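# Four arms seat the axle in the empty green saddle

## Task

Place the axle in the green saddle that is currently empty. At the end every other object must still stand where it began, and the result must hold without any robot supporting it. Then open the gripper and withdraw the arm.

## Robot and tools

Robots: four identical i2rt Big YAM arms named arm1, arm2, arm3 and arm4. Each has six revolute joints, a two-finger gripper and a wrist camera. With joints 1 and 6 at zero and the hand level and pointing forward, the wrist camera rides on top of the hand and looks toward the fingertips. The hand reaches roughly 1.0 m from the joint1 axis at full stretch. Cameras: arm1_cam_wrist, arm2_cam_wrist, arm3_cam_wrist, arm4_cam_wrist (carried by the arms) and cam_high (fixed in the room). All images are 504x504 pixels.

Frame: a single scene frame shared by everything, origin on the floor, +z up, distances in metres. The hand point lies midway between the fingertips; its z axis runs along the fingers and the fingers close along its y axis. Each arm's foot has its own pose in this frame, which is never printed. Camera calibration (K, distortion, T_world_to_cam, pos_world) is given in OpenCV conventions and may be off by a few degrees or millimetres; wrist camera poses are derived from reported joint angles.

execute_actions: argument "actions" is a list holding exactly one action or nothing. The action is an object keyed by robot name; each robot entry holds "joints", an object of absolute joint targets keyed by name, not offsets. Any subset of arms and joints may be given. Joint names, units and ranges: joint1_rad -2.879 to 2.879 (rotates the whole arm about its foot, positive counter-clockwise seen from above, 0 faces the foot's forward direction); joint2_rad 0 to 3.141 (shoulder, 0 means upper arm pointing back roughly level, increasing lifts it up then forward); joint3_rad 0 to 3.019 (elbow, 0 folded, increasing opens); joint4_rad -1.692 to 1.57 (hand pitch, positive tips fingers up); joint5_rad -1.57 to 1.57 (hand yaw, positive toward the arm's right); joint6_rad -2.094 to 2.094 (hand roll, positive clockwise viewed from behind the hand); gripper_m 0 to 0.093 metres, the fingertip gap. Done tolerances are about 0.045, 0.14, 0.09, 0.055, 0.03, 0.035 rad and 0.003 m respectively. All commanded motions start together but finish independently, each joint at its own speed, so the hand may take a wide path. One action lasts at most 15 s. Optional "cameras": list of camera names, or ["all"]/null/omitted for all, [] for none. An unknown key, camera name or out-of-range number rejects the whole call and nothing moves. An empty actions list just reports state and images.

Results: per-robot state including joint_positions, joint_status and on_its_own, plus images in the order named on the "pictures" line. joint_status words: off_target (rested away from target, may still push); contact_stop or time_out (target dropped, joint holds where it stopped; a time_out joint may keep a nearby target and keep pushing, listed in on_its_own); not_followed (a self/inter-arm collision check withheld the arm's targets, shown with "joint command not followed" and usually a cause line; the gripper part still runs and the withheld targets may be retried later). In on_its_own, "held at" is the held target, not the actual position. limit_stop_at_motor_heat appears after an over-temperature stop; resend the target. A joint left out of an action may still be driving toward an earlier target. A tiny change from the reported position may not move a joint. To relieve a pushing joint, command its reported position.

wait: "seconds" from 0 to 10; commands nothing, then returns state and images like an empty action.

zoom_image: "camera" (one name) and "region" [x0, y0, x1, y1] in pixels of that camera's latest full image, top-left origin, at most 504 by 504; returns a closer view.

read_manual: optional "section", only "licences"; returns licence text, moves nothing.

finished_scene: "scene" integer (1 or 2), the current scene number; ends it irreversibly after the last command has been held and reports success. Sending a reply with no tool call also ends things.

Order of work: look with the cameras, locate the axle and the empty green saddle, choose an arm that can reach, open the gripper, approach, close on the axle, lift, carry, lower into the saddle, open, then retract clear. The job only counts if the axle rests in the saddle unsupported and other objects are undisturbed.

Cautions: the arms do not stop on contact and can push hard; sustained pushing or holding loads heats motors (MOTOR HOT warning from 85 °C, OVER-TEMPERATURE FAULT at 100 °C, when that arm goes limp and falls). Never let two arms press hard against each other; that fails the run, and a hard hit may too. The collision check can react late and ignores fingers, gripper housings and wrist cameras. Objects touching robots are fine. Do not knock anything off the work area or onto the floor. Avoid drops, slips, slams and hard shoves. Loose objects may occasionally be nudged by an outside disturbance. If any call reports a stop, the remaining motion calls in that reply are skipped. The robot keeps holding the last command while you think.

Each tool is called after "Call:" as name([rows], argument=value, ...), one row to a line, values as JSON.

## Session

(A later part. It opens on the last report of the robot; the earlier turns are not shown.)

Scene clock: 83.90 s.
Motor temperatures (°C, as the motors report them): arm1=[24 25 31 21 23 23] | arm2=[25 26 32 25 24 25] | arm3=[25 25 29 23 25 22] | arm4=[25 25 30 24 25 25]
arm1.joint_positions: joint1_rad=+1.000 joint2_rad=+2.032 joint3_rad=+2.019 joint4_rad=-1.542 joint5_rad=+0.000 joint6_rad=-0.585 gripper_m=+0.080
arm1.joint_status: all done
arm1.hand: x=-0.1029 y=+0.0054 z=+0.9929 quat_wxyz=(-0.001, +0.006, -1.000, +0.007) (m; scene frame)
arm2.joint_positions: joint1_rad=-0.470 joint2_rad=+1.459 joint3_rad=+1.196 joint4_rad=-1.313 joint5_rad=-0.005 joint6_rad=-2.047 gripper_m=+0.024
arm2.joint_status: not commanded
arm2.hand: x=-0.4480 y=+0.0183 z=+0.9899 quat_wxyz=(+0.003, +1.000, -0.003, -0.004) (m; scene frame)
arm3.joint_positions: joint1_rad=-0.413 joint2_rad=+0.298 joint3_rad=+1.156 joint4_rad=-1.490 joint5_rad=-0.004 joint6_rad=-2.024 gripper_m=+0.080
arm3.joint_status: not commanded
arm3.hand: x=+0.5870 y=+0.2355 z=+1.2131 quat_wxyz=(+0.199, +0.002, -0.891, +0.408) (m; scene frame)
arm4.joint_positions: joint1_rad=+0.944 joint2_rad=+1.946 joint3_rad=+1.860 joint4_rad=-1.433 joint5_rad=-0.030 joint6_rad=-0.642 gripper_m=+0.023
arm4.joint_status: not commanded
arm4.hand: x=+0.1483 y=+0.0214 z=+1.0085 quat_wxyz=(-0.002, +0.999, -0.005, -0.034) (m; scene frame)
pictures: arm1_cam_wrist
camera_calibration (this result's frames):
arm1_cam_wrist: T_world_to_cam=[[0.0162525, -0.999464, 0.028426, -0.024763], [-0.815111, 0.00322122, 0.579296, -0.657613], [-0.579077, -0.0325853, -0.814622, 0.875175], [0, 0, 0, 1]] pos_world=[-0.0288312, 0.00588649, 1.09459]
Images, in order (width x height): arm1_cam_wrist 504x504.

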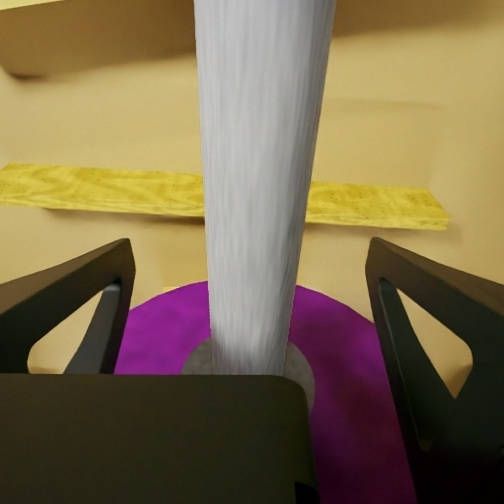

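Call:
execute_actions([
  {"arm1":{"joints":{"gripper_m":0}}},
], cameras=[])

Call:
execute_actions([
  {"arm1":{"joints":{"joint2_rad":1.97,"joint3_rad":2.09}},"arm2":{"joints":{"joint2_rad":1.42,"joint3_rad":1.255}},"arm4":{"joints":{"joint2_rad":1.94,"joint3_rad":1.875}}},
], cameras=[])

Call:
execute_actions([
  {"arm4":{"joints":{"gripper_m":0.08}}},
], cameras=[])

Call:
execute_actions([
  {"arm4":{"joints":{"joint2_rad":1.6}}},
], cameras=[])

Call:
execute_actions([
  {"arm4":{"joints":{"joint2_rad":1.2,"joint3_rad":1.6}},"arm1":{"joints":{"joint1_rad":0.865,"joint2_rad":1.68,"joint3_rad":1.62,"joint4_rad":-1.41,"joint6_rad":-0.718}},"arm2":{"joints":{"joint1_rad":-0.149,"joint2_rad":1.285,"joint3_rad":1.125,"joint4_rad":-1.345,"joint6_rad":-1.73}}},
], cameras=[])

Call:
execute_actions([
  {"arm4":{"joints":{"joint2_rad":0.9,"joint3_rad":1.4}},"arm1":{"joints":{"joint1_rad":0.688,"joint2_rad":1.465,"joint3_rad":1.365,"joint4_rad":-1.375,"joint6_rad":-0.905}},"arm2":{"joints":{"joint1_rad":0.182,"joint2_rad":1.265,"joint3_rad":1.115,"joint4_rad":-1.345,"joint6_rad":-1.41}}},
], cameras=["cam_high","arm1_cam_wrist","arm2_cam_wrist"])

Scene clock: 86.43 s.
Motor temperatures (°C, as the motors report them): arm1=[24 25 31 21 23 23] | arm2=[25 27 32 25 24 25] | arm3=[25 25 29 23 25 22] | arm4=[25 25 30 24 25 25]
arm1.joint_positions: joint1_rad=+1.000 joint2_rad=+2.032 joint3_rad=+2.019 joint4_rad=-1.541 joint5_rad=+0.000 joint6_rad=-0.568 gripper_m=+0.023
arm1.joint_status: gripper_m off_target (ended at +0.023, target +0.000)
arm1.hand: x=-0.1026 y=+0.0053 z=+0.9929 quat_wxyz=(-0.002, -0.002, -1.000, +0.007) (m; scene frame)
arm2.joint_positions: joint1_rad=-0.470 joint2_rad=+1.459 joint3_rad=+1.196 joint4_rad=-1.313 joint5_rad=-0.004 joint6_rad=-2.048 gripper_m=+0.024
arm2.joint_status: not commanded
arm2.hand: x=-0.4478 y=+0.0182 z=+0.9899 quat_wxyz=(+0.004, +1.000, -0.003, -0.004) (m; scene frame)
arm3.joint_positions: joint1_rad=-0.413 joint2_rad=+0.298 joint3_rad=+1.156 joint4_rad=-1.490 joint5_rad=-0.004 joint6_rad=-2.024 gripper_m=+0.080
arm3.joint_status: not commanded
arm3.hand: x=+0.5870 y=+0.2355 z=+1.2131 quat_wxyz=(+0.199, +0.002, -0.891, +0.408) (m; scene frame)
arm4.joint_positions: joint1_rad=+0.944 joint2_rad=+1.946 joint3_rad=+1.860 joint4_rad=-1.433 joint5_rad=-0.029 joint6_rad=-0.643 gripper_m=+0.023
arm4.joint_status: not commanded
arm4.hand: x=+0.1484 y=+0.0216 z=+1.0085 quat_wxyz=(-0.003, +0.999, -0.005, -0.034) (m; scene frame)
pictures: none
No camera images: the call's "cameras" was empty. Leave "cameras" out to get every camera's image.

Scene clock: 86.97 s.
Motor temperatures (°C, as the motors report them): arm1=[24 26 32 21 23 23] | arm2=[25 27 32 25 24 25] | arm3=[25 25 29 23 25 22] | arm4=[25 25 30 24 25 25]
arm1.joint_positions: joint1_rad=+1.000 joint2_rad=+2.031 joint3_rad=+2.020 joint4_rad=-1.541 joint5_rad=+0.000 joint6_rad=-0.568 gripper_m=+0.023
arm1.joint_status: all done
arm1.hand: x=-0.1026 y=+0.0053 z=+0.9938 quat_wxyz=(-0.002, -0.002, -1.000, +0.007) (m; scene frame)
arm2.joint_positions: joint1_rad=-0.470 joint2_rad=+1.459 joint3_rad=+1.196 joint4_rad=-1.313 joint5_rad=-0.004 joint6_rad=-2.048 gripper_m=+0.024
arm2.joint_status: all done
arm2.hand: x=-0.4478 y=+0.0182 z=+0.9899 quat_wxyz=(+0.004, +1.000, -0.003, -0.004) (m; scene frame)
arm3.joint_positions: joint1_rad=-0.413 joint2_rad=+0.298 joint3_rad=+1.156 joint4_rad=-1.490 joint5_rad=-0.004 joint6_rad=-2.024 gripper_m=+0.080
arm3.joint_status: not commanded
arm3.hand: x=+0.5870 y=+0.2355 z=+1.2131 quat_wxyz=(+0.199, +0.002, -0.891, +0.408) (m; scene frame)
arm4.joint_positions: joint1_rad=+0.944 joint2_rad=+1.946 joint3_rad=+1.860 joint4_rad=-1.433 joint5_rad=-0.029 joint6_rad=-0.643 gripper_m=+0.023
arm4.joint_status: all done
arm4.hand: x=+0.1484 y=+0.0216 z=+1.0085 quat_wxyz=(-0.003, +0.999, -0.005, -0.034) (m; scene frame)
pictures: none
No camera images: the call's "cameras" was empty. Leave "cameras" out to get every camera's image.

Scene clock: 87.73 s.
Motor temperatures (°C, as the motors report them): arm1=[24 26 32 21 23 23] | arm2=[25 27 32 25 24 25] | arm3=[25 25 29 23 25 22] | arm4=[25 25 30 24 25 25]
arm1.joint_positions: joint1_rad=+1.000 joint2_rad=+2.031 joint3_rad=+2.020 joint4_rad=-1.540 joint5_rad=+0.000 joint6_rad=-0.568 gripper_m=+0.023
arm1.joint_status: not commanded
arm1.hand: x=-0.1021 y=+0.0056 z=+0.9938 quat_wxyz=(-0.003, -0.002, -1.000, +0.008) (m; scene frame)
arm2.joint_positions: joint1_rad=-0.470 joint2_rad=+1.459 joint3_rad=+1.196 joint4_rad=-1.313 joint5_rad=-0.004 joint6_rad=-2.049 gripper_m=+0.024
arm2.joint_status: not commanded
arm2.hand: x=-0.4477 y=+0.0181 z=+0.9899 quat_wxyz=(+0.004, +1.000, -0.002, -0.004) (m; scene frame)
arm3.joint_positions: joint1_rad=-0.413 joint2_rad=+0.298 joint3_rad=+1.156 joint4_rad=-1.490 joint5_rad=-0.004 joint6_rad=-2.024 gripper_m=+0.080
arm3.joint_status: not commanded
arm3.hand: x=+0.5870 y=+0.2355 z=+1.2131 quat_wxyz=(+0.199, +0.002, -0.891, +0.408) (m; scene frame)
arm4.joint_positions: joint1_rad=+0.944 joint2_rad=+1.946 joint3_rad=+1.860 joint4_rad=-1.433 joint5_rad=-0.022 joint6_rad=-0.643 gripper_m=+0.080
arm4.joint_status: all done
arm4.hand: x=+0.1491 y=+0.0225 z=+1.0084 quat_wxyz=(-0.006, +0.999, -0.005, -0.032) (m; scene frame)
pictures: none
No camera images: the call's "cameras" was empty. Leave "cameras" out to get every camera's image.

Scene clock: 89.27 s.
Motor temperatures (°C, as the motors report them): arm1=[24 26 32 21 23 23] | arm2=[25 27 33 25 24 25] | arm3=[25 25 29 23 25 22] | arm4=[25 25 29 24 25 25]
arm1.joint_positions: joint1_rad=+1.000 joint2_rad=+2.031 joint3_rad=+2.020 joint4_rad=-1.540 joint5_rad=+0.000 joint6_rad=-0.568 gripper_m=+0.023
arm1.joint_status: not commanded
arm1.hand: x=-0.1021 y=+0.0056 z=+0.9938 quat_wxyz=(-0.003, -0.002, -1.000, +0.008) (m; scene frame)
arm2.joint_positions: joint1_rad=-0.470 joint2_rad=+1.459 joint3_rad=+1.196 joint4_rad=-1.313 joint5_rad=-0.004 joint6_rad=-2.049 gripper_m=+0.024
arm2.joint_status: not commanded
arm2.hand: x=-0.4477 y=+0.0181 z=+0.9899 quat_wxyz=(+0.004, +1.000, -0.002, -0.004) (m; scene frame)
arm3.joint_positions: joint1_rad=-0.413 joint2_rad=+0.298 joint3_rad=+1.156 joint4_rad=-1.490 joint5_rad=-0.004 joint6_rad=-2.024 gripper_m=+0.080
arm3.joint_status: not commanded
arm3.hand: x=+0.5870 y=+0.2355 z=+1.2131 quat_wxyz=(+0.199, +0.002, -0.891, +0.408) (m; scene frame)
arm4.joint_positions: joint1_rad=+0.944 joint2_rad=+1.612 joint3_rad=+1.857 joint4_rad=-1.433 joint5_rad=-0.022 joint6_rad=-0.643 gripper_m=+0.080
arm4.joint_status: all done
arm4.hand: x=+0.1901 y=-0.0071 z=+1.1995 quat_wxyz=(-0.105, +0.981, -0.003, -0.163) (m; scene frame)
pictures: none
No camera images: the call's "cameras" was empty. Leave "cameras" out to get every camera's image.

Scene clock: 90.73 s.
Motor temperatures (°C, as the motors report them): arm1=[24 26 32 21 23 23] | arm2=[25 27 33 25 24 25] | arm3=[25 25 29 23 25 22] | arm4=[25 25 29 24 25 25]
arm1.joint_positions: joint1_rad=+0.858 joint2_rad=+1.718 joint3_rad=+1.598 joint4_rad=-1.422 joint5_rad=+0.000 joint6_rad=-0.724 gripper_m=+0.023
arm1.joint_status: all done
arm1.hand: x=-0.2371 y=+0.0029 z=+1.0092 quat_wxyz=(-0.005, +0.005, -1.000, +0.012) (m; scene frame)
arm2.joint_positions: joint1_rad=-0.145 joint2_rad=+1.311 joint3_rad=+1.095 joint4_rad=-1.353 joint5_rad=-0.010 joint6_rad=-1.741 gripper_m=+0.024
arm2.joint_status: all done
arm2.hand: x=-0.5841 y=+0.0104 z=+1.0072 quat_wxyz=(+0.001, +1.000, +0.007, -0.006) (m; scene frame)
arm3.joint_positions: joint1_rad=-0.413 joint2_rad=+0.298 joint3_rad=+1.156 joint4_rad=-1.490 joint5_rad=-0.004 joint6_rad=-2.024 gripper_m=+0.080
arm3.joint_status: not commanded
arm3.hand: x=+0.5870 y=+0.2355 z=+1.2131 quat_wxyz=(+0.199, +0.002, -0.891, +0.408) (m; scene frame)
arm4.joint_positions: joint1_rad=+0.944 joint2_rad=+1.202 joint3_rad=+1.597 joint4_rad=-1.433 joint5_rad=-0.022 joint6_rad=-0.643 gripper_m=+0.080
arm4.joint_status: all done
arm4.hand: x=+0.3031 y=-0.0928 z=+1.2711 quat_wxyz=(-0.149, +0.964, -0.003, -0.221) (m; scene frame)
pictures: none
No camera images: the call's "cameras" was empty. Leave "cameras" out to get every camera's image.

Scene clock: 92.10 s.
Motor temperatures (°C, as the motors report them): arm1=[24 26 32 21 23 23] | arm2=[25 27 33 25 24 25] | arm3=[25 25 29 23 25 22] | arm4=[25 25 29 24 25 25]
arm1.joint_positions: joint1_rad=+0.685 joint2_rad=+1.502 joint3_rad=+1.345 joint4_rad=-1.377 joint5_rad=-0.002 joint6_rad=-0.911 gripper_m=+0.023
arm1.joint_status: all done
arm1.hand: x=-0.3538 y=+0.0021 z=+1.0146 quat_wxyz=(-0.007, +0.012, -1.000, +0.016) (m; scene frame)
arm2.joint_positions: joint1_rad=+0.184 joint2_rad=+1.306 joint3_rad=+1.085 joint4_rad=-1.353 joint5_rad=-0.004 joint6_rad=-1.427 gripper_m=+0.024
arm2.joint_status: all done
arm2.hand: x=-0.7014 y=+0.0058 z=+1.0054 quat_wxyz=(+0.004, +1.000, +0.014, -0.002) (m; scene frame)
arm3.joint_positions: joint1_rad=-0.413 joint2_rad=+0.298 joint3_rad=+1.156 joint4_rad=-1.490 joint5_rad=-0.004 joint6_rad=-2.024 gripper_m=+0.080
arm3.joint_status: not commanded
arm3.hand: x=+0.5870 y=+0.2355 z=+1.2131 quat_wxyz=(+0.199, +0.002, -0.891, +0.408) (m; scene frame)
arm4.joint_positions: joint1_rad=+0.944 joint2_rad=+0.900 joint3_rad=+1.397 joint4_rad=-1.433 joint5_rad=-0.022 joint6_rad=-0.643 gripper_m=+0.080
arm4.joint_status: all done
arm4.hand: x=+0.3865 y=-0.1565 z=+1.2806 quat_wxyz=(-0.179, +0.949, -0.002, -0.259) (m; scene frame)
pictures: arm1_cam_wrist, arm2_cam_wrist, cam_high
camera_calibration (this result's frames):
arm1_cam_wrist: T_world_to_cam=[[0.0274667, -0.998486, 0.0476635, -0.0401566], [-0.821704, 0.00460069, 0.569896, -0.867485], [-0.569252, -0.0548184, -0.820333, 0.756701], [0, 0, 0, 1]] pos_world=[-0.280959, 0.00537644, 1.11704]
arm2_cam_wrist: T_world_to_cam=[[-0.0275098, 0.999555, -0.0115604, -0.0112967], [0.8093, 0.0290588, 0.586677, -0.0148523], [0.586752, 0.00678352, -0.809739, 1.35166], [0, 0, 0, 1]] pos_world=[-0.781382, 0.00255424, 1.10308]
Images, in order (width x height): arm1_cam_wrist 504x504, arm2_cam_wrist 504x504, cam_high 504x504.

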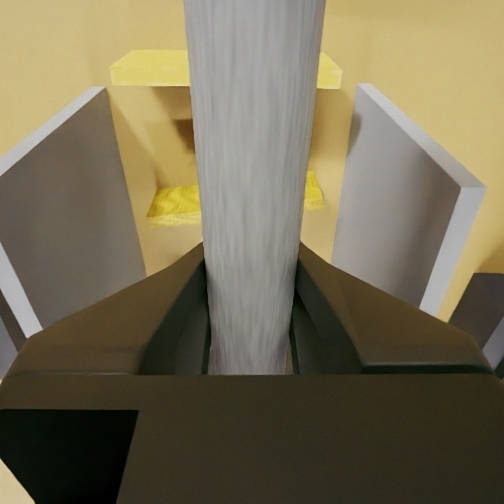

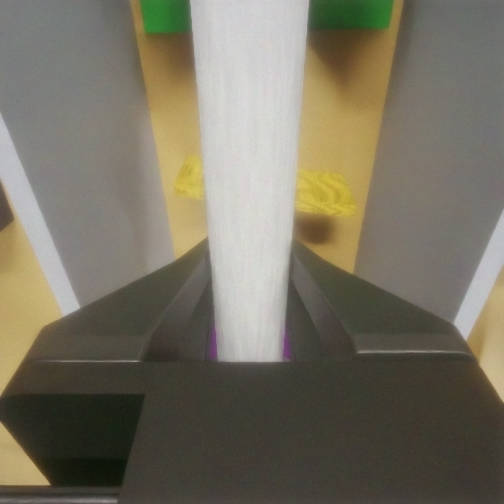

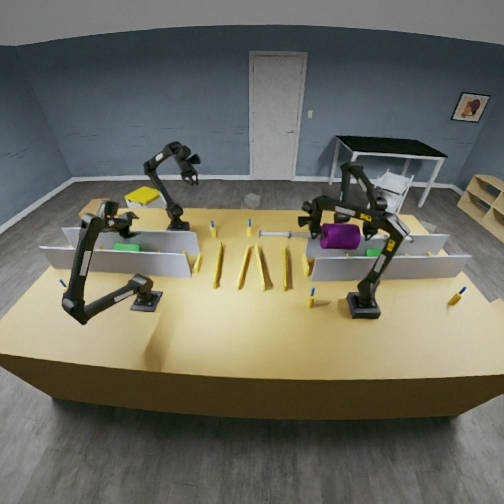

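Call:
execute_actions([
  {"arm1":{"joints":{"joint1_rad":0.395,"joint2_rad":1.295,"joint3_rad":1.165,"joint4_rad":-1.37,"joint6_rad":-1.21}},"arm2":{"joints":{"joint1_rad":0.525,"joint2_rad":1.39,"joint3_rad":1.27,"joint4_rad":-1.335,"joint6_rad":-1.085}}},
], cameras=[])

Call:
execute_actions([
  {"arm1":{"joints":{"joint1_rad":0.07,"joint2_rad":1.22,"joint3_rad":1.10,"joint4_rad":-1.37,"joint6_rad":-1.535}},"arm2":{"joints":{"joint1_rad":0.745,"joint2_rad":1.56,"joint3_rad":1.465,"joint4_rad":-1.36,"joint6_rad":-0.865}}},
], cameras=[])

Call:
execute_actions([
  {"arm1":{"joints":{"joint1_rad":-0.2,"joint2_rad":1.265,"joint3_rad":1.10,"joint4_rad":-1.34,"joint6_rad":-1.805}},"arm2":{"joints":{"joint1_rad":0.882,"joint2_rad":1.725,"joint3_rad":1.67,"joint4_rad":-1.40,"joint6_rad":-0.73}}},
], cameras=["cam_high","arm1_cam_wrist","arm2_cam_wrist"])

Scene clock: 94.43 s.
Motor temperatures (°C, as the motors report them): arm1=[24 26 32 21 23 23] | arm2=[25 27 33 25 24 25] | arm3=[25 25 29 23 25 22] | arm4=[25 24 29 24 25 25]
arm1.joint_positions: joint1_rad=+0.390 joint2_rad=+1.326 joint3_rad=+1.144 joint4_rad=-1.357 joint5_rad=-0.004 joint6_rad=-1.212 gripper_m=+0.023
arm1.joint_status: all done
arm1.hand: x=-0.4938 y=+0.0001 z=+1.0080 quat_wxyz=(-0.002, +0.015, -1.000, +0.016) (m; scene frame)
arm2.joint_positions: joint1_rad=+0.530 joint2_rad=+1.425 joint3_rad=+1.183 joint4_rad=-1.325 joint5_rad=-0.005 joint6_rad=-1.089 gripper_m=+0.024
arm2.joint_status: all done
arm2.hand: x=-0.8410 y=+0.0029 z=+0.9989 quat_wxyz=(+0.002, +1.000, +0.018, -0.004) (m; scene frame)
arm3.joint_positions: joint1_rad=-0.413 joint2_rad=+0.298 joint3_rad=+1.156 joint4_rad=-1.490 joint5_rad=-0.004 joint6_rad=-2.024 gripper_m=+0.080
arm3.joint_status: not commanded
arm3.hand: x=+0.5870 y=+0.2355 z=+1.2131 quat_wxyz=(+0.199, +0.002, -0.891, +0.408) (m; scene frame)
arm4.joint_positions: joint1_rad=+0.944 joint2_rad=+0.900 joint3_rad=+1.397 joint4_rad=-1.433 joint5_rad=-0.022 joint6_rad=-0.643 gripper_m=+0.080
arm4.joint_status: not commanded
arm4.hand: x=+0.3865 y=-0.1565 z=+1.2806 quat_wxyz=(-0.179, +0.949, -0.002, -0.259) (m; scene frame)
pictures: none
No camera images: the call's "cameras" was empty. Leave "cameras" out to get every camera's image.

Scene clock: 96.53 s.
Motor temperatures (°C, as the motors report them): arm1=[24 26 32 21 23 23] | arm2=[25 27 33 25 24 25] | arm3=[25 25 29 23 25 22] | arm4=[25 24 29 24 25 25]
arm1.joint_positions: joint1_rad=+0.073 joint2_rad=+1.256 joint3_rad=+1.078 joint4_rad=-1.360 joint5_rad=-0.006 joint6_rad=-1.533 gripper_m=+0.023
arm1.joint_status: all done
arm1.hand: x=-0.6122 y=-0.0011 z=+1.0081 quat_wxyz=(+0.002, +0.017, -1.000, +0.018) (m; scene frame)
arm2.joint_positions: joint1_rad=+0.749 joint2_rad=+1.596 joint3_rad=+1.371 joint4_rad=-1.342 joint5_rad=-0.001 joint6_rad=-0.871 gripper_m=+0.024
arm2.joint_status: joint3_rad time_out (moved +0.189 of +0.282); the others done
arm2.on_its_own: joint3_rad reads +1.371 and still pushes toward +1.465 since a time_out
arm2.hand: x=-0.9572 y=+0.0008 z=+0.9979 quat_wxyz=(+0.001, +1.000, +0.019, -0.002) (m; scene frame)
arm3.joint_positions: joint1_rad=-0.413 joint2_rad=+0.298 joint3_rad=+1.156 joint4_rad=-1.490 joint5_rad=-0.004 joint6_rad=-2.024 gripper_m=+0.080
arm3.joint_status: not commanded
arm3.hand: x=+0.5870 y=+0.2355 z=+1.2131 quat_wxyz=(+0.199, +0.002, -0.891, +0.408) (m; scene frame)
arm4.joint_positions: joint1_rad=+0.944 joint2_rad=+0.900 joint3_rad=+1.397 joint4_rad=-1.433 joint5_rad=-0.022 joint6_rad=-0.643 gripper_m=+0.080
arm4.joint_status: not commanded
arm4.hand: x=+0.3865 y=-0.1565 z=+1.2806 quat_wxyz=(-0.179, +0.949, -0.002, -0.259) (m; scene frame)
pictures: none
No camera images: the call's "cameras" was empty. Leave "cameras" out to get every camera's image.

not run: a stop came earlier in this reply.

Call:
execute_actions([
  {"arm1":{"joints":{"joint1_rad":-0.2,"joint2_rad":1.305,"joint3_rad":1.015,"joint4_rad":-1.21,"joint6_rad":-1.805}},"arm2":{"joints":{"joint1_rad":0.882,"joint2_rad":1.75,"joint3_rad":1.59,"joint4_rad":-1.275,"joint6_rad":-0.73}}},
], cameras=["cam_high","arm1_cam_wrist","arm2_cam_wrist"])

Scene clock: 99.23 s.
Motor temperatures (°C, as the motors report them): arm1=[24 26 32 21 23 23] | arm2=[25 27 34 25 24 25] | arm3=[25 25 29 23 25 22] | arm4=[25 24 28 24 25 25]
arm1.joint_positions: joint1_rad=-0.195 joint2_rad=+1.327 joint3_rad=+0.994 joint4_rad=-1.209 joint5_rad=-0.010 joint6_rad=-1.800 gripper_m=+0.023
arm1.joint_status: all done
arm1.hand: x=-0.7085 y=-0.0068 z=+0.9547 quat_wxyz=(+0.004, +0.016, -1.000, +0.018) (m; scene frame)
arm2.joint_positions: joint1_rad=+0.886 joint2_rad=+1.801 joint3_rad=+1.494 joint4_rad=-1.268 joint5_rad=+0.004 joint6_rad=-0.731 gripper_m=+0.024
arm2.joint_status: joint3_rad time_out (moved +0.123 of +0.219); the others done
arm2.on_its_own: joint3_rad reads +1.494 and still pushes toward +1.590 since a time_out
arm2.hand: x=-1.0513 y=-0.0039 z=+0.9442 quat_wxyz=(+0.002, +1.000, +0.017, +0.002) (m; scene frame)
arm3.joint_positions: joint1_rad=-0.413 joint2_rad=+0.298 joint3_rad=+1.156 joint4_rad=-1.490 joint5_rad=-0.004 joint6_rad=-2.024 gripper_m=+0.080
arm3.joint_status: not commanded
arm3.hand: x=+0.5870 y=+0.2355 z=+1.2131 quat_wxyz=(+0.199, +0.002, -0.891, +0.408) (m; scene frame)
arm4.joint_positions: joint1_rad=+0.944 joint2_rad=+0.900 joint3_rad=+1.397 joint4_rad=-1.433 joint5_rad=-0.022 joint6_rad=-0.643 gripper_m=+0.080
arm4.joint_status: not commanded
arm4.hand: x=+0.3865 y=-0.1565 z=+1.2806 quat_wxyz=(-0.179, +0.949, -0.002, -0.259) (m; scene frame)
pictures: arm1_cam_wrist, arm2_cam_wrist, cam_high
camera_calibration (this result's frames):
arm1_cam_wrist: T_world_to_cam=[[0.0365839, -0.998075, 0.0500805, -0.0323087], [-0.809731, -0.000236278, 0.586801, -1.13241], [-0.58566, -0.0620192, -0.808181, 0.481904], [0, 0, 0, 1]] pos_world=[-0.633531, -0.00262678, 1.05558]
arm2_cam_wrist: T_world_to_cam=[[-0.0343479, 0.99938, -0.00770691, -0.0227379], [0.803804, 0.0322071, 0.594021, 0.291713], [0.593901, 0.0142085, -0.804413, 1.51004], [0, 0, 0, 1]] pos_world=[-1.13208, -0.00812692, 1.04124]
Images, in order (width x height): arm1_cam_wrist 504x504, arm2_cam_wrist 504x504, cam_high 504x504.

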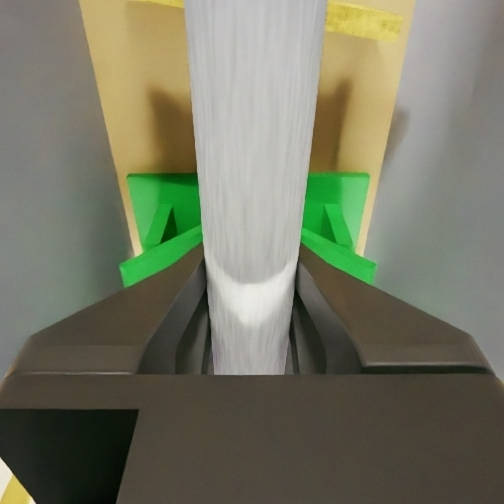

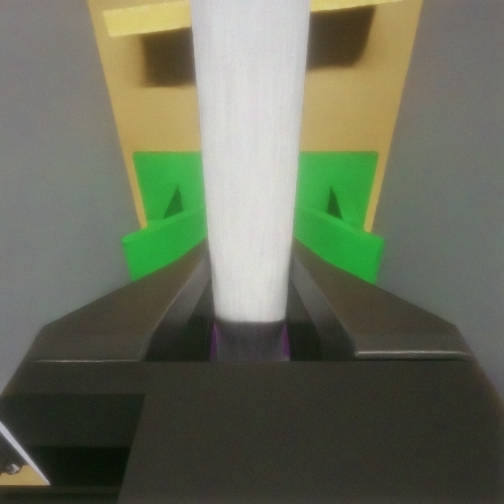

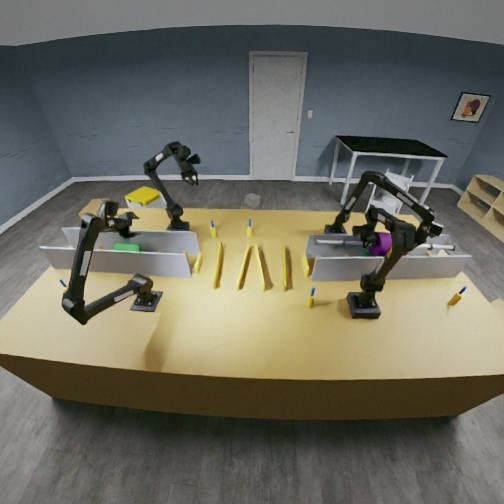

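Call:
execute_actions([
  {"arm1":{"joints":{"joint1_rad":-0.255,"joint2_rad":1.388,"joint3_rad":0.93,"joint4_rad":-1.04,"joint6_rad":-1.858}},"arm2":{"joints":{"joint1_rad":0.91,"joint2_rad":1.835,"joint3_rad":1.51,"joint4_rad":-1.16,"joint6_rad":-0.71}}},
], cameras=["arm1_cam_wrist","arm2_cam_wrist"])

Scene clock: 101.57 s.
Motor temperatures (°C, as the motors report them): arm1=[24 25 32 21 23 23] | arm2=[25 27 34 25 24 25] | arm3=[25 25 29 23 25 22] | arm4=[25 24 28 24 25 25]
arm1.joint_positions: joint1_rad=-0.250 joint2_rad=+1.405 joint3_rad=+0.909 joint4_rad=-1.050 joint5_rad=-0.004 joint6_rad=-1.844 gripper_m=+0.023
arm1.joint_status: all done
arm1.hand: x=-0.7304 y=-0.0065 z=+0.8988 quat_wxyz=(+0.007, +0.011, -1.000, +0.015) (m; scene frame)
arm2.joint_positions: joint1_rad=+0.902 joint2_rad=+1.892 joint3_rad=+1.488 joint4_rad=-1.163 joint5_rad=-0.002 joint6_rad=-0.705 gripper_m=+0.024
arm2.joint_status: all done
arm2.hand: x=-1.0734 y=+0.0016 z=+0.8943 quat_wxyz=(+0.002, +1.000, +0.012, -0.003) (m; scene frame)
arm3.joint_positions: joint1_rad=-0.413 joint2_rad=+0.298 joint3_rad=+1.156 joint4_rad=-1.490 joint5_rad=-0.004 joint6_rad=-2.024 gripper_m=+0.080
arm3.joint_status: not commanded
arm3.hand: x=+0.5870 y=+0.2355 z=+1.2131 quat_wxyz=(+0.199, +0.002, -0.891, +0.408) (m; scene frame)
arm4.joint_positions: joint1_rad=+0.944 joint2_rad=+0.900 joint3_rad=+1.397 joint4_rad=-1.433 joint5_rad=-0.022 joint6_rad=-0.643 gripper_m=+0.080
arm4.joint_status: not commanded
arm4.hand: x=+0.3865 y=-0.1565 z=+1.2806 quat_wxyz=(-0.179, +0.949, -0.002, -0.259) (m; scene frame)
pictures: arm1_cam_wrist, arm2_cam_wrist
camera_calibration (this result's frames):
arm1_cam_wrist: T_world_to_cam=[[0.0270873, -0.998638, 0.0445827, -0.0304325], [-0.806045, 0.00455825, 0.591837, -1.11915], [-0.591234, -0.0519669, -0.804824, 0.416921], [0, 0, 0, 1]] pos_world=[-0.654766, -0.00362356, 0.999261]
arm2_cam_wrist: T_world_to_cam=[[-0.0240738, 0.999691, -0.00624401, -0.0196985], [0.810216, 0.0231691, 0.585673, 0.353365], [0.585637, 0.00904037, -0.810523, 1.47951], [0, 0, 0, 1]] pos_world=[-1.15323, -0.00187003, 0.992099]
Images, in order (width x height): arm1_cam_wrist 504x504, arm2_cam_wrist 504x504.

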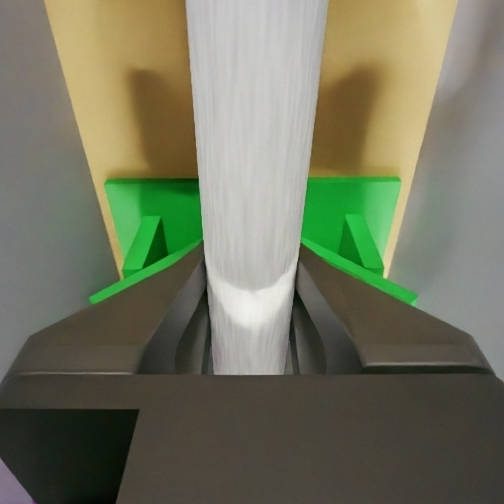

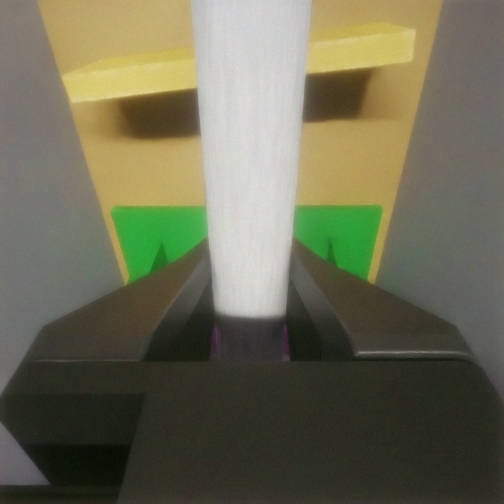

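Lower to an unloaded target of about z=.875.

Call:
execute_actions([
  {"arm1":{"joints":{"joint2_rad":1.445,"joint3_rad":0.885,"joint4_rad":-0.98}},"arm2":{"joints":{"joint2_rad":1.90,"joint3_rad":1.455,"joint4_rad":-1.125}}},
], cameras=[])

Call:
execute_actions([
  {"arm1":{"joints":{"gripper_m":0.06}},"arm2":{"joints":{"gripper_m":0.06}}},
], cameras=["arm1_cam_wrist","arm2_cam_wrist"])

Call:
execute_actions([
  {"arm1":{"joints":{"joint2_rad":0.7}},"arm2":{"joints":{"joint2_rad":1.2}}},
])

Scene clock: 102.97 s.
Motor temperatures (°C, as the motors report them): arm1=[24 25 31 21 23 23] | arm2=[25 28 34 25 24 25] | arm3=[25 25 29 23 25 22] | arm4=[25 24 28 24 25 25]
arm1.joint_positions: joint1_rad=-0.250 joint2_rad=+1.444 joint3_rad=+0.878 joint4_rad=-0.978 joint5_rad=-0.003 joint6_rad=-1.858 gripper_m=+0.023
arm1.joint_status: all done
arm1.hand: x=-0.7312 y=-0.0085 z=+0.8755 quat_wxyz=(+0.007, +0.018, -1.000, +0.016) (m; scene frame)
arm2.joint_positions: joint1_rad=+0.913 joint2_rad=+1.909 joint3_rad=+1.454 joint4_rad=-1.125 joint5_rad=-0.005 joint6_rad=-0.711 gripper_m=+0.024
arm2.joint_status: all done
arm2.hand: x=-1.0735 y=-0.0074 z=+0.8733 quat_wxyz=(+0.007, +1.000, +0.021, +0.001) (m; scene frame)
arm3.joint_positions: joint1_rad=-0.413 joint2_rad=+0.298 joint3_rad=+1.156 joint4_rad=-1.490 joint5_rad=-0.004 joint6_rad=-2.024 gripper_m=+0.080
arm3.joint_status: not commanded
arm3.hand: x=+0.5870 y=+0.2355 z=+1.2131 quat_wxyz=(+0.199, +0.002, -0.891, +0.408) (m; scene frame)
arm4.joint_positions: joint1_rad=+0.944 joint2_rad=+0.900 joint3_rad=+1.397 joint4_rad=-1.433 joint5_rad=-0.022 joint6_rad=-0.643 gripper_m=+0.080
arm4.joint_status: not commanded
arm4.hand: x=+0.3865 y=-0.1565 z=+1.2806 quat_wxyz=(-0.179, +0.949, -0.002, -0.259) (m; scene frame)
pictures: none
No camera images: the call's "cameras" was empty. Leave "cameras" out to get every camera's image.

Scene clock: 103.60 s.
Motor temperatures (°C, as the motors report them): arm1=[24 25 31 21 23 23] | arm2=[25 28 34 25 24 25] | arm3=[25 25 29 23 25 22] | arm4=[25 24 28 24 25 25]
arm1.joint_positions: joint1_rad=-0.250 joint2_rad=+1.444 joint3_rad=+0.878 joint4_rad=-0.978 joint5_rad=-0.003 joint6_rad=-1.858 gripper_m=+0.060
arm1.joint_status: all done
arm1.hand: x=-0.7312 y=-0.0085 z=+0.8755 quat_wxyz=(+0.007, +0.018, -1.000, +0.016) (m; scene frame)
arm2.joint_positions: joint1_rad=+0.913 joint2_rad=+1.909 joint3_rad=+1.454 joint4_rad=-1.125 joint5_rad=-0.004 joint6_rad=-0.711 gripper_m=+0.060
arm2.joint_status: all done
arm2.hand: x=-1.0733 y=-0.0072 z=+0.8735 quat_wxyz=(+0.007, +1.000, +0.021, +0.001) (m; scene frame)
arm3.joint_positions: joint1_rad=-0.413 joint2_rad=+0.298 joint3_rad=+1.156 joint4_rad=-1.490 joint5_rad=-0.004 joint6_rad=-2.024 gripper_m=+0.080
arm3.joint_status: not commanded
arm3.hand: x=+0.5870 y=+0.2355 z=+1.2131 quat_wxyz=(+0.199, +0.002, -0.891, +0.408) (m; scene frame)
arm4.joint_positions: joint1_rad=+0.944 joint2_rad=+0.900 joint3_rad=+1.397 joint4_rad=-1.433 joint5_rad=-0.022 joint6_rad=-0.643 gripper_m=+0.080
arm4.joint_status: not commanded
arm4.hand: x=+0.3865 y=-0.1565 z=+1.2806 quat_wxyz=(-0.179, +0.949, -0.002, -0.259) (m; scene frame)
pictures: arm1_cam_wrist, arm2_cam_wrist
camera_calibration (this result's frames):
arm1_cam_wrist: T_world_to_cam=[[0.0408643, -0.998089, 0.0463603, -0.0228251], [-0.805012, -0.00540401, 0.593235, -1.1066], [-0.59185, -0.0615627, -0.803694, 0.396034], [0, 0, 0, 1]] pos_world=[-0.655501, -0.00438063, 0.975822]
arm2_cam_wrist: T_world_to_cam=[[-0.0415624, 0.999002, -0.0163415, -0.020986], [0.804254, 0.0431557, 0.592717, 0.353214], [0.592831, 0.0114921, -0.805245, 1.4658], [0, 0, 0, 1]] pos_world=[-1.15392, -0.0111231, 0.970626]
Images, in order (width x height): arm1_cam_wrist 504x504, arm2_cam_wrist 504x504.

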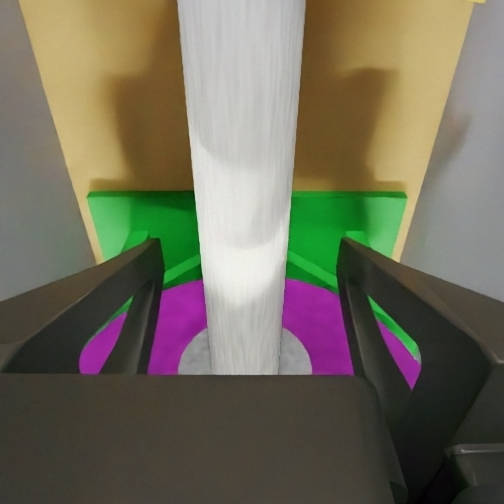

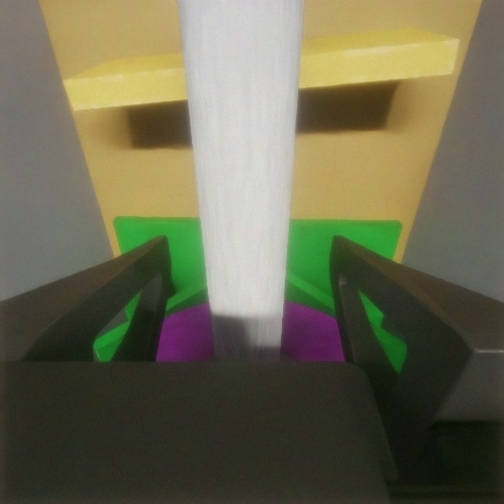

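Scene clock: 105.17 s.
Motor temperatures (°C, as the motors report them): arm1=[24 25 31 21 23 23] | arm2=[25 28 34 25 24 25] | arm3=[25 25 29 23 25 22] | arm4=[25 24 28 24 25 25]
arm1.joint_positions: joint1_rad=-0.250 joint2_rad=+0.696 joint3_rad=+0.878 joint4_rad=-0.978 joint5_rad=-0.003 joint6_rad=-1.858 gripper_m=+0.060
arm1.joint_status: all done
arm1.hand: x=-0.7166 y=+0.0392 z=+1.1297 quat_wxyz=(+0.104, +0.019, -0.924, +0.367) (m; scene frame)
arm2.joint_positions: joint1_rad=+0.913 joint2_rad=+1.199 joint3_rad=+1.454 joint4_rad=-1.125 joint5_rad=-0.004 joint6_rad=-0.711 gripper_m=+0.060
arm2.joint_status: all done
arm2.hand: x=-1.0124 y=-0.0531 z=+1.2386 quat_wxyz=(-0.215, +0.939, +0.019, -0.267) (m; scene frame)
arm3.joint_positions: joint1_rad=-0.413 joint2_rad=+0.298 joint3_rad=+1.156 joint4_rad=-1.490 joint5_rad=-0.004 joint6_rad=-2.024 gripper_m=+0.080
arm3.joint_status: not commanded
arm3.hand: x=+0.5870 y=+0.2355 z=+1.2131 quat_wxyz=(+0.199, +0.002, -0.891, +0.408) (m; scene frame)
arm4.joint_positions: joint1_rad=+0.944 joint2_rad=+0.900 joint3_rad=+1.397 joint4_rad=-1.433 joint5_rad=-0.022 joint6_rad=-0.643 gripper_m=+0.080
arm4.joint_status: not commanded
arm4.hand: x=+0.3865 y=-0.1565 z=+1.2806 quat_wxyz=(-0.179, +0.949, -0.002, -0.259) (m; scene frame)
pictures: arm1_cam_wrist, arm2_cam_wrist, arm3_cam_wrist, arm4_cam_wrist, cam_high
camera_calibration (this result's frames):
arm1_cam_wrist: T_world_to_cam=[[0.118113, -0.720094, 0.68375, -0.663218], [-0.69256, 0.43372, 0.576409, -1.16303], [-0.711625, -0.541619, -0.447481, 0.14251], [0, 0, 0, 1]] pos_world=[-0.625718, 0.104035, 1.18763]
arm2_cam_wrist: T_world_to_cam=[[0.0768929, 0.907874, 0.412131, -0.382194], [0.992523, -0.108997, 0.0549293, 0.938438], [0.0947901, 0.404826, -0.909468, 1.37003], [0, 0, 0, 1]] pos_world=[-1.0319, -0.105351, 1.35196]
arm3_cam_wrist: T_world_to_cam=[[0.15833, -0.655838, 0.738111, -0.836333], [-0.541272, 0.56756, 0.620404, -0.567985], [-0.825807, -0.497747, -0.265125, 1.04537], [0, 0, 0, 1]] pos_world=[0.688253, 0.294195, 1.24684]
arm4_cam_wrist: T_world_to_cam=[[0.105808, 0.935755, 0.336405, -0.320365], [0.989433, -0.132801, 0.0581994, -0.470365], [0.099135, 0.326692, -0.939917, 1.33927], [0, 0, 0, 1]] pos_world=[0.366523, -0.200211, 1.39395]
Images, in order (width x height): arm1_cam_wrist 504x504, arm2_cam_wrist 504x504, arm3_cam_wrist 504x504, arm4_cam_wrist 504x504, cam_high 504x504.

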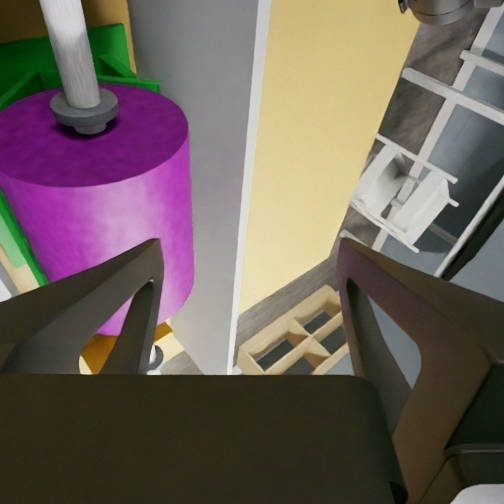

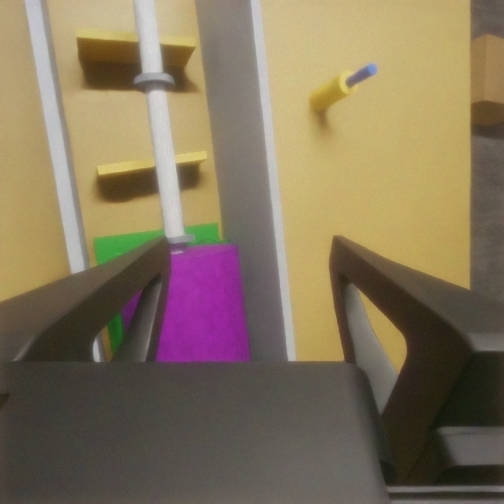

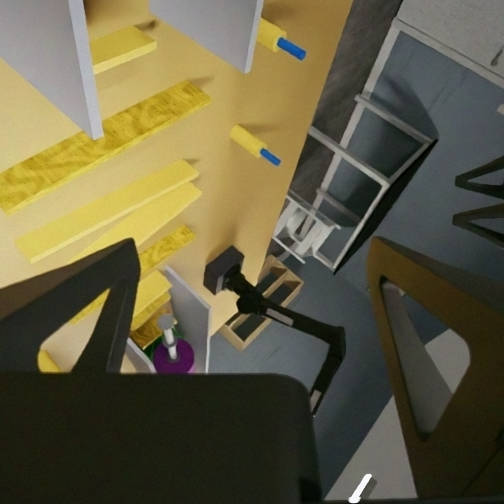

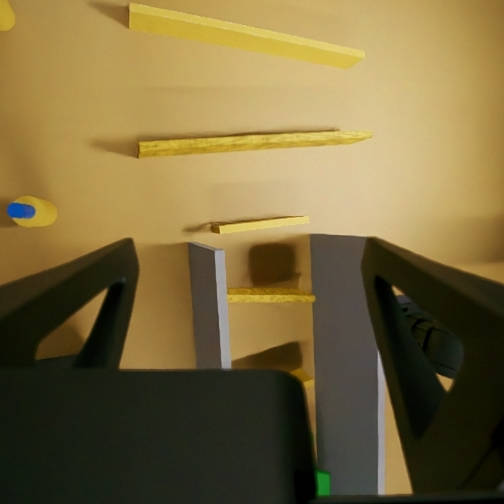

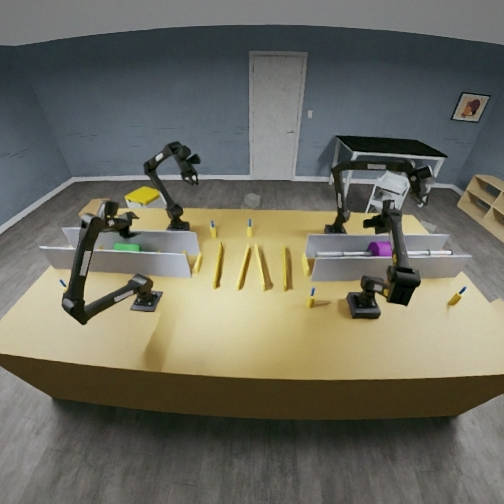

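Call:
finished_scene(scene=1)

The scene is finished: the task was done.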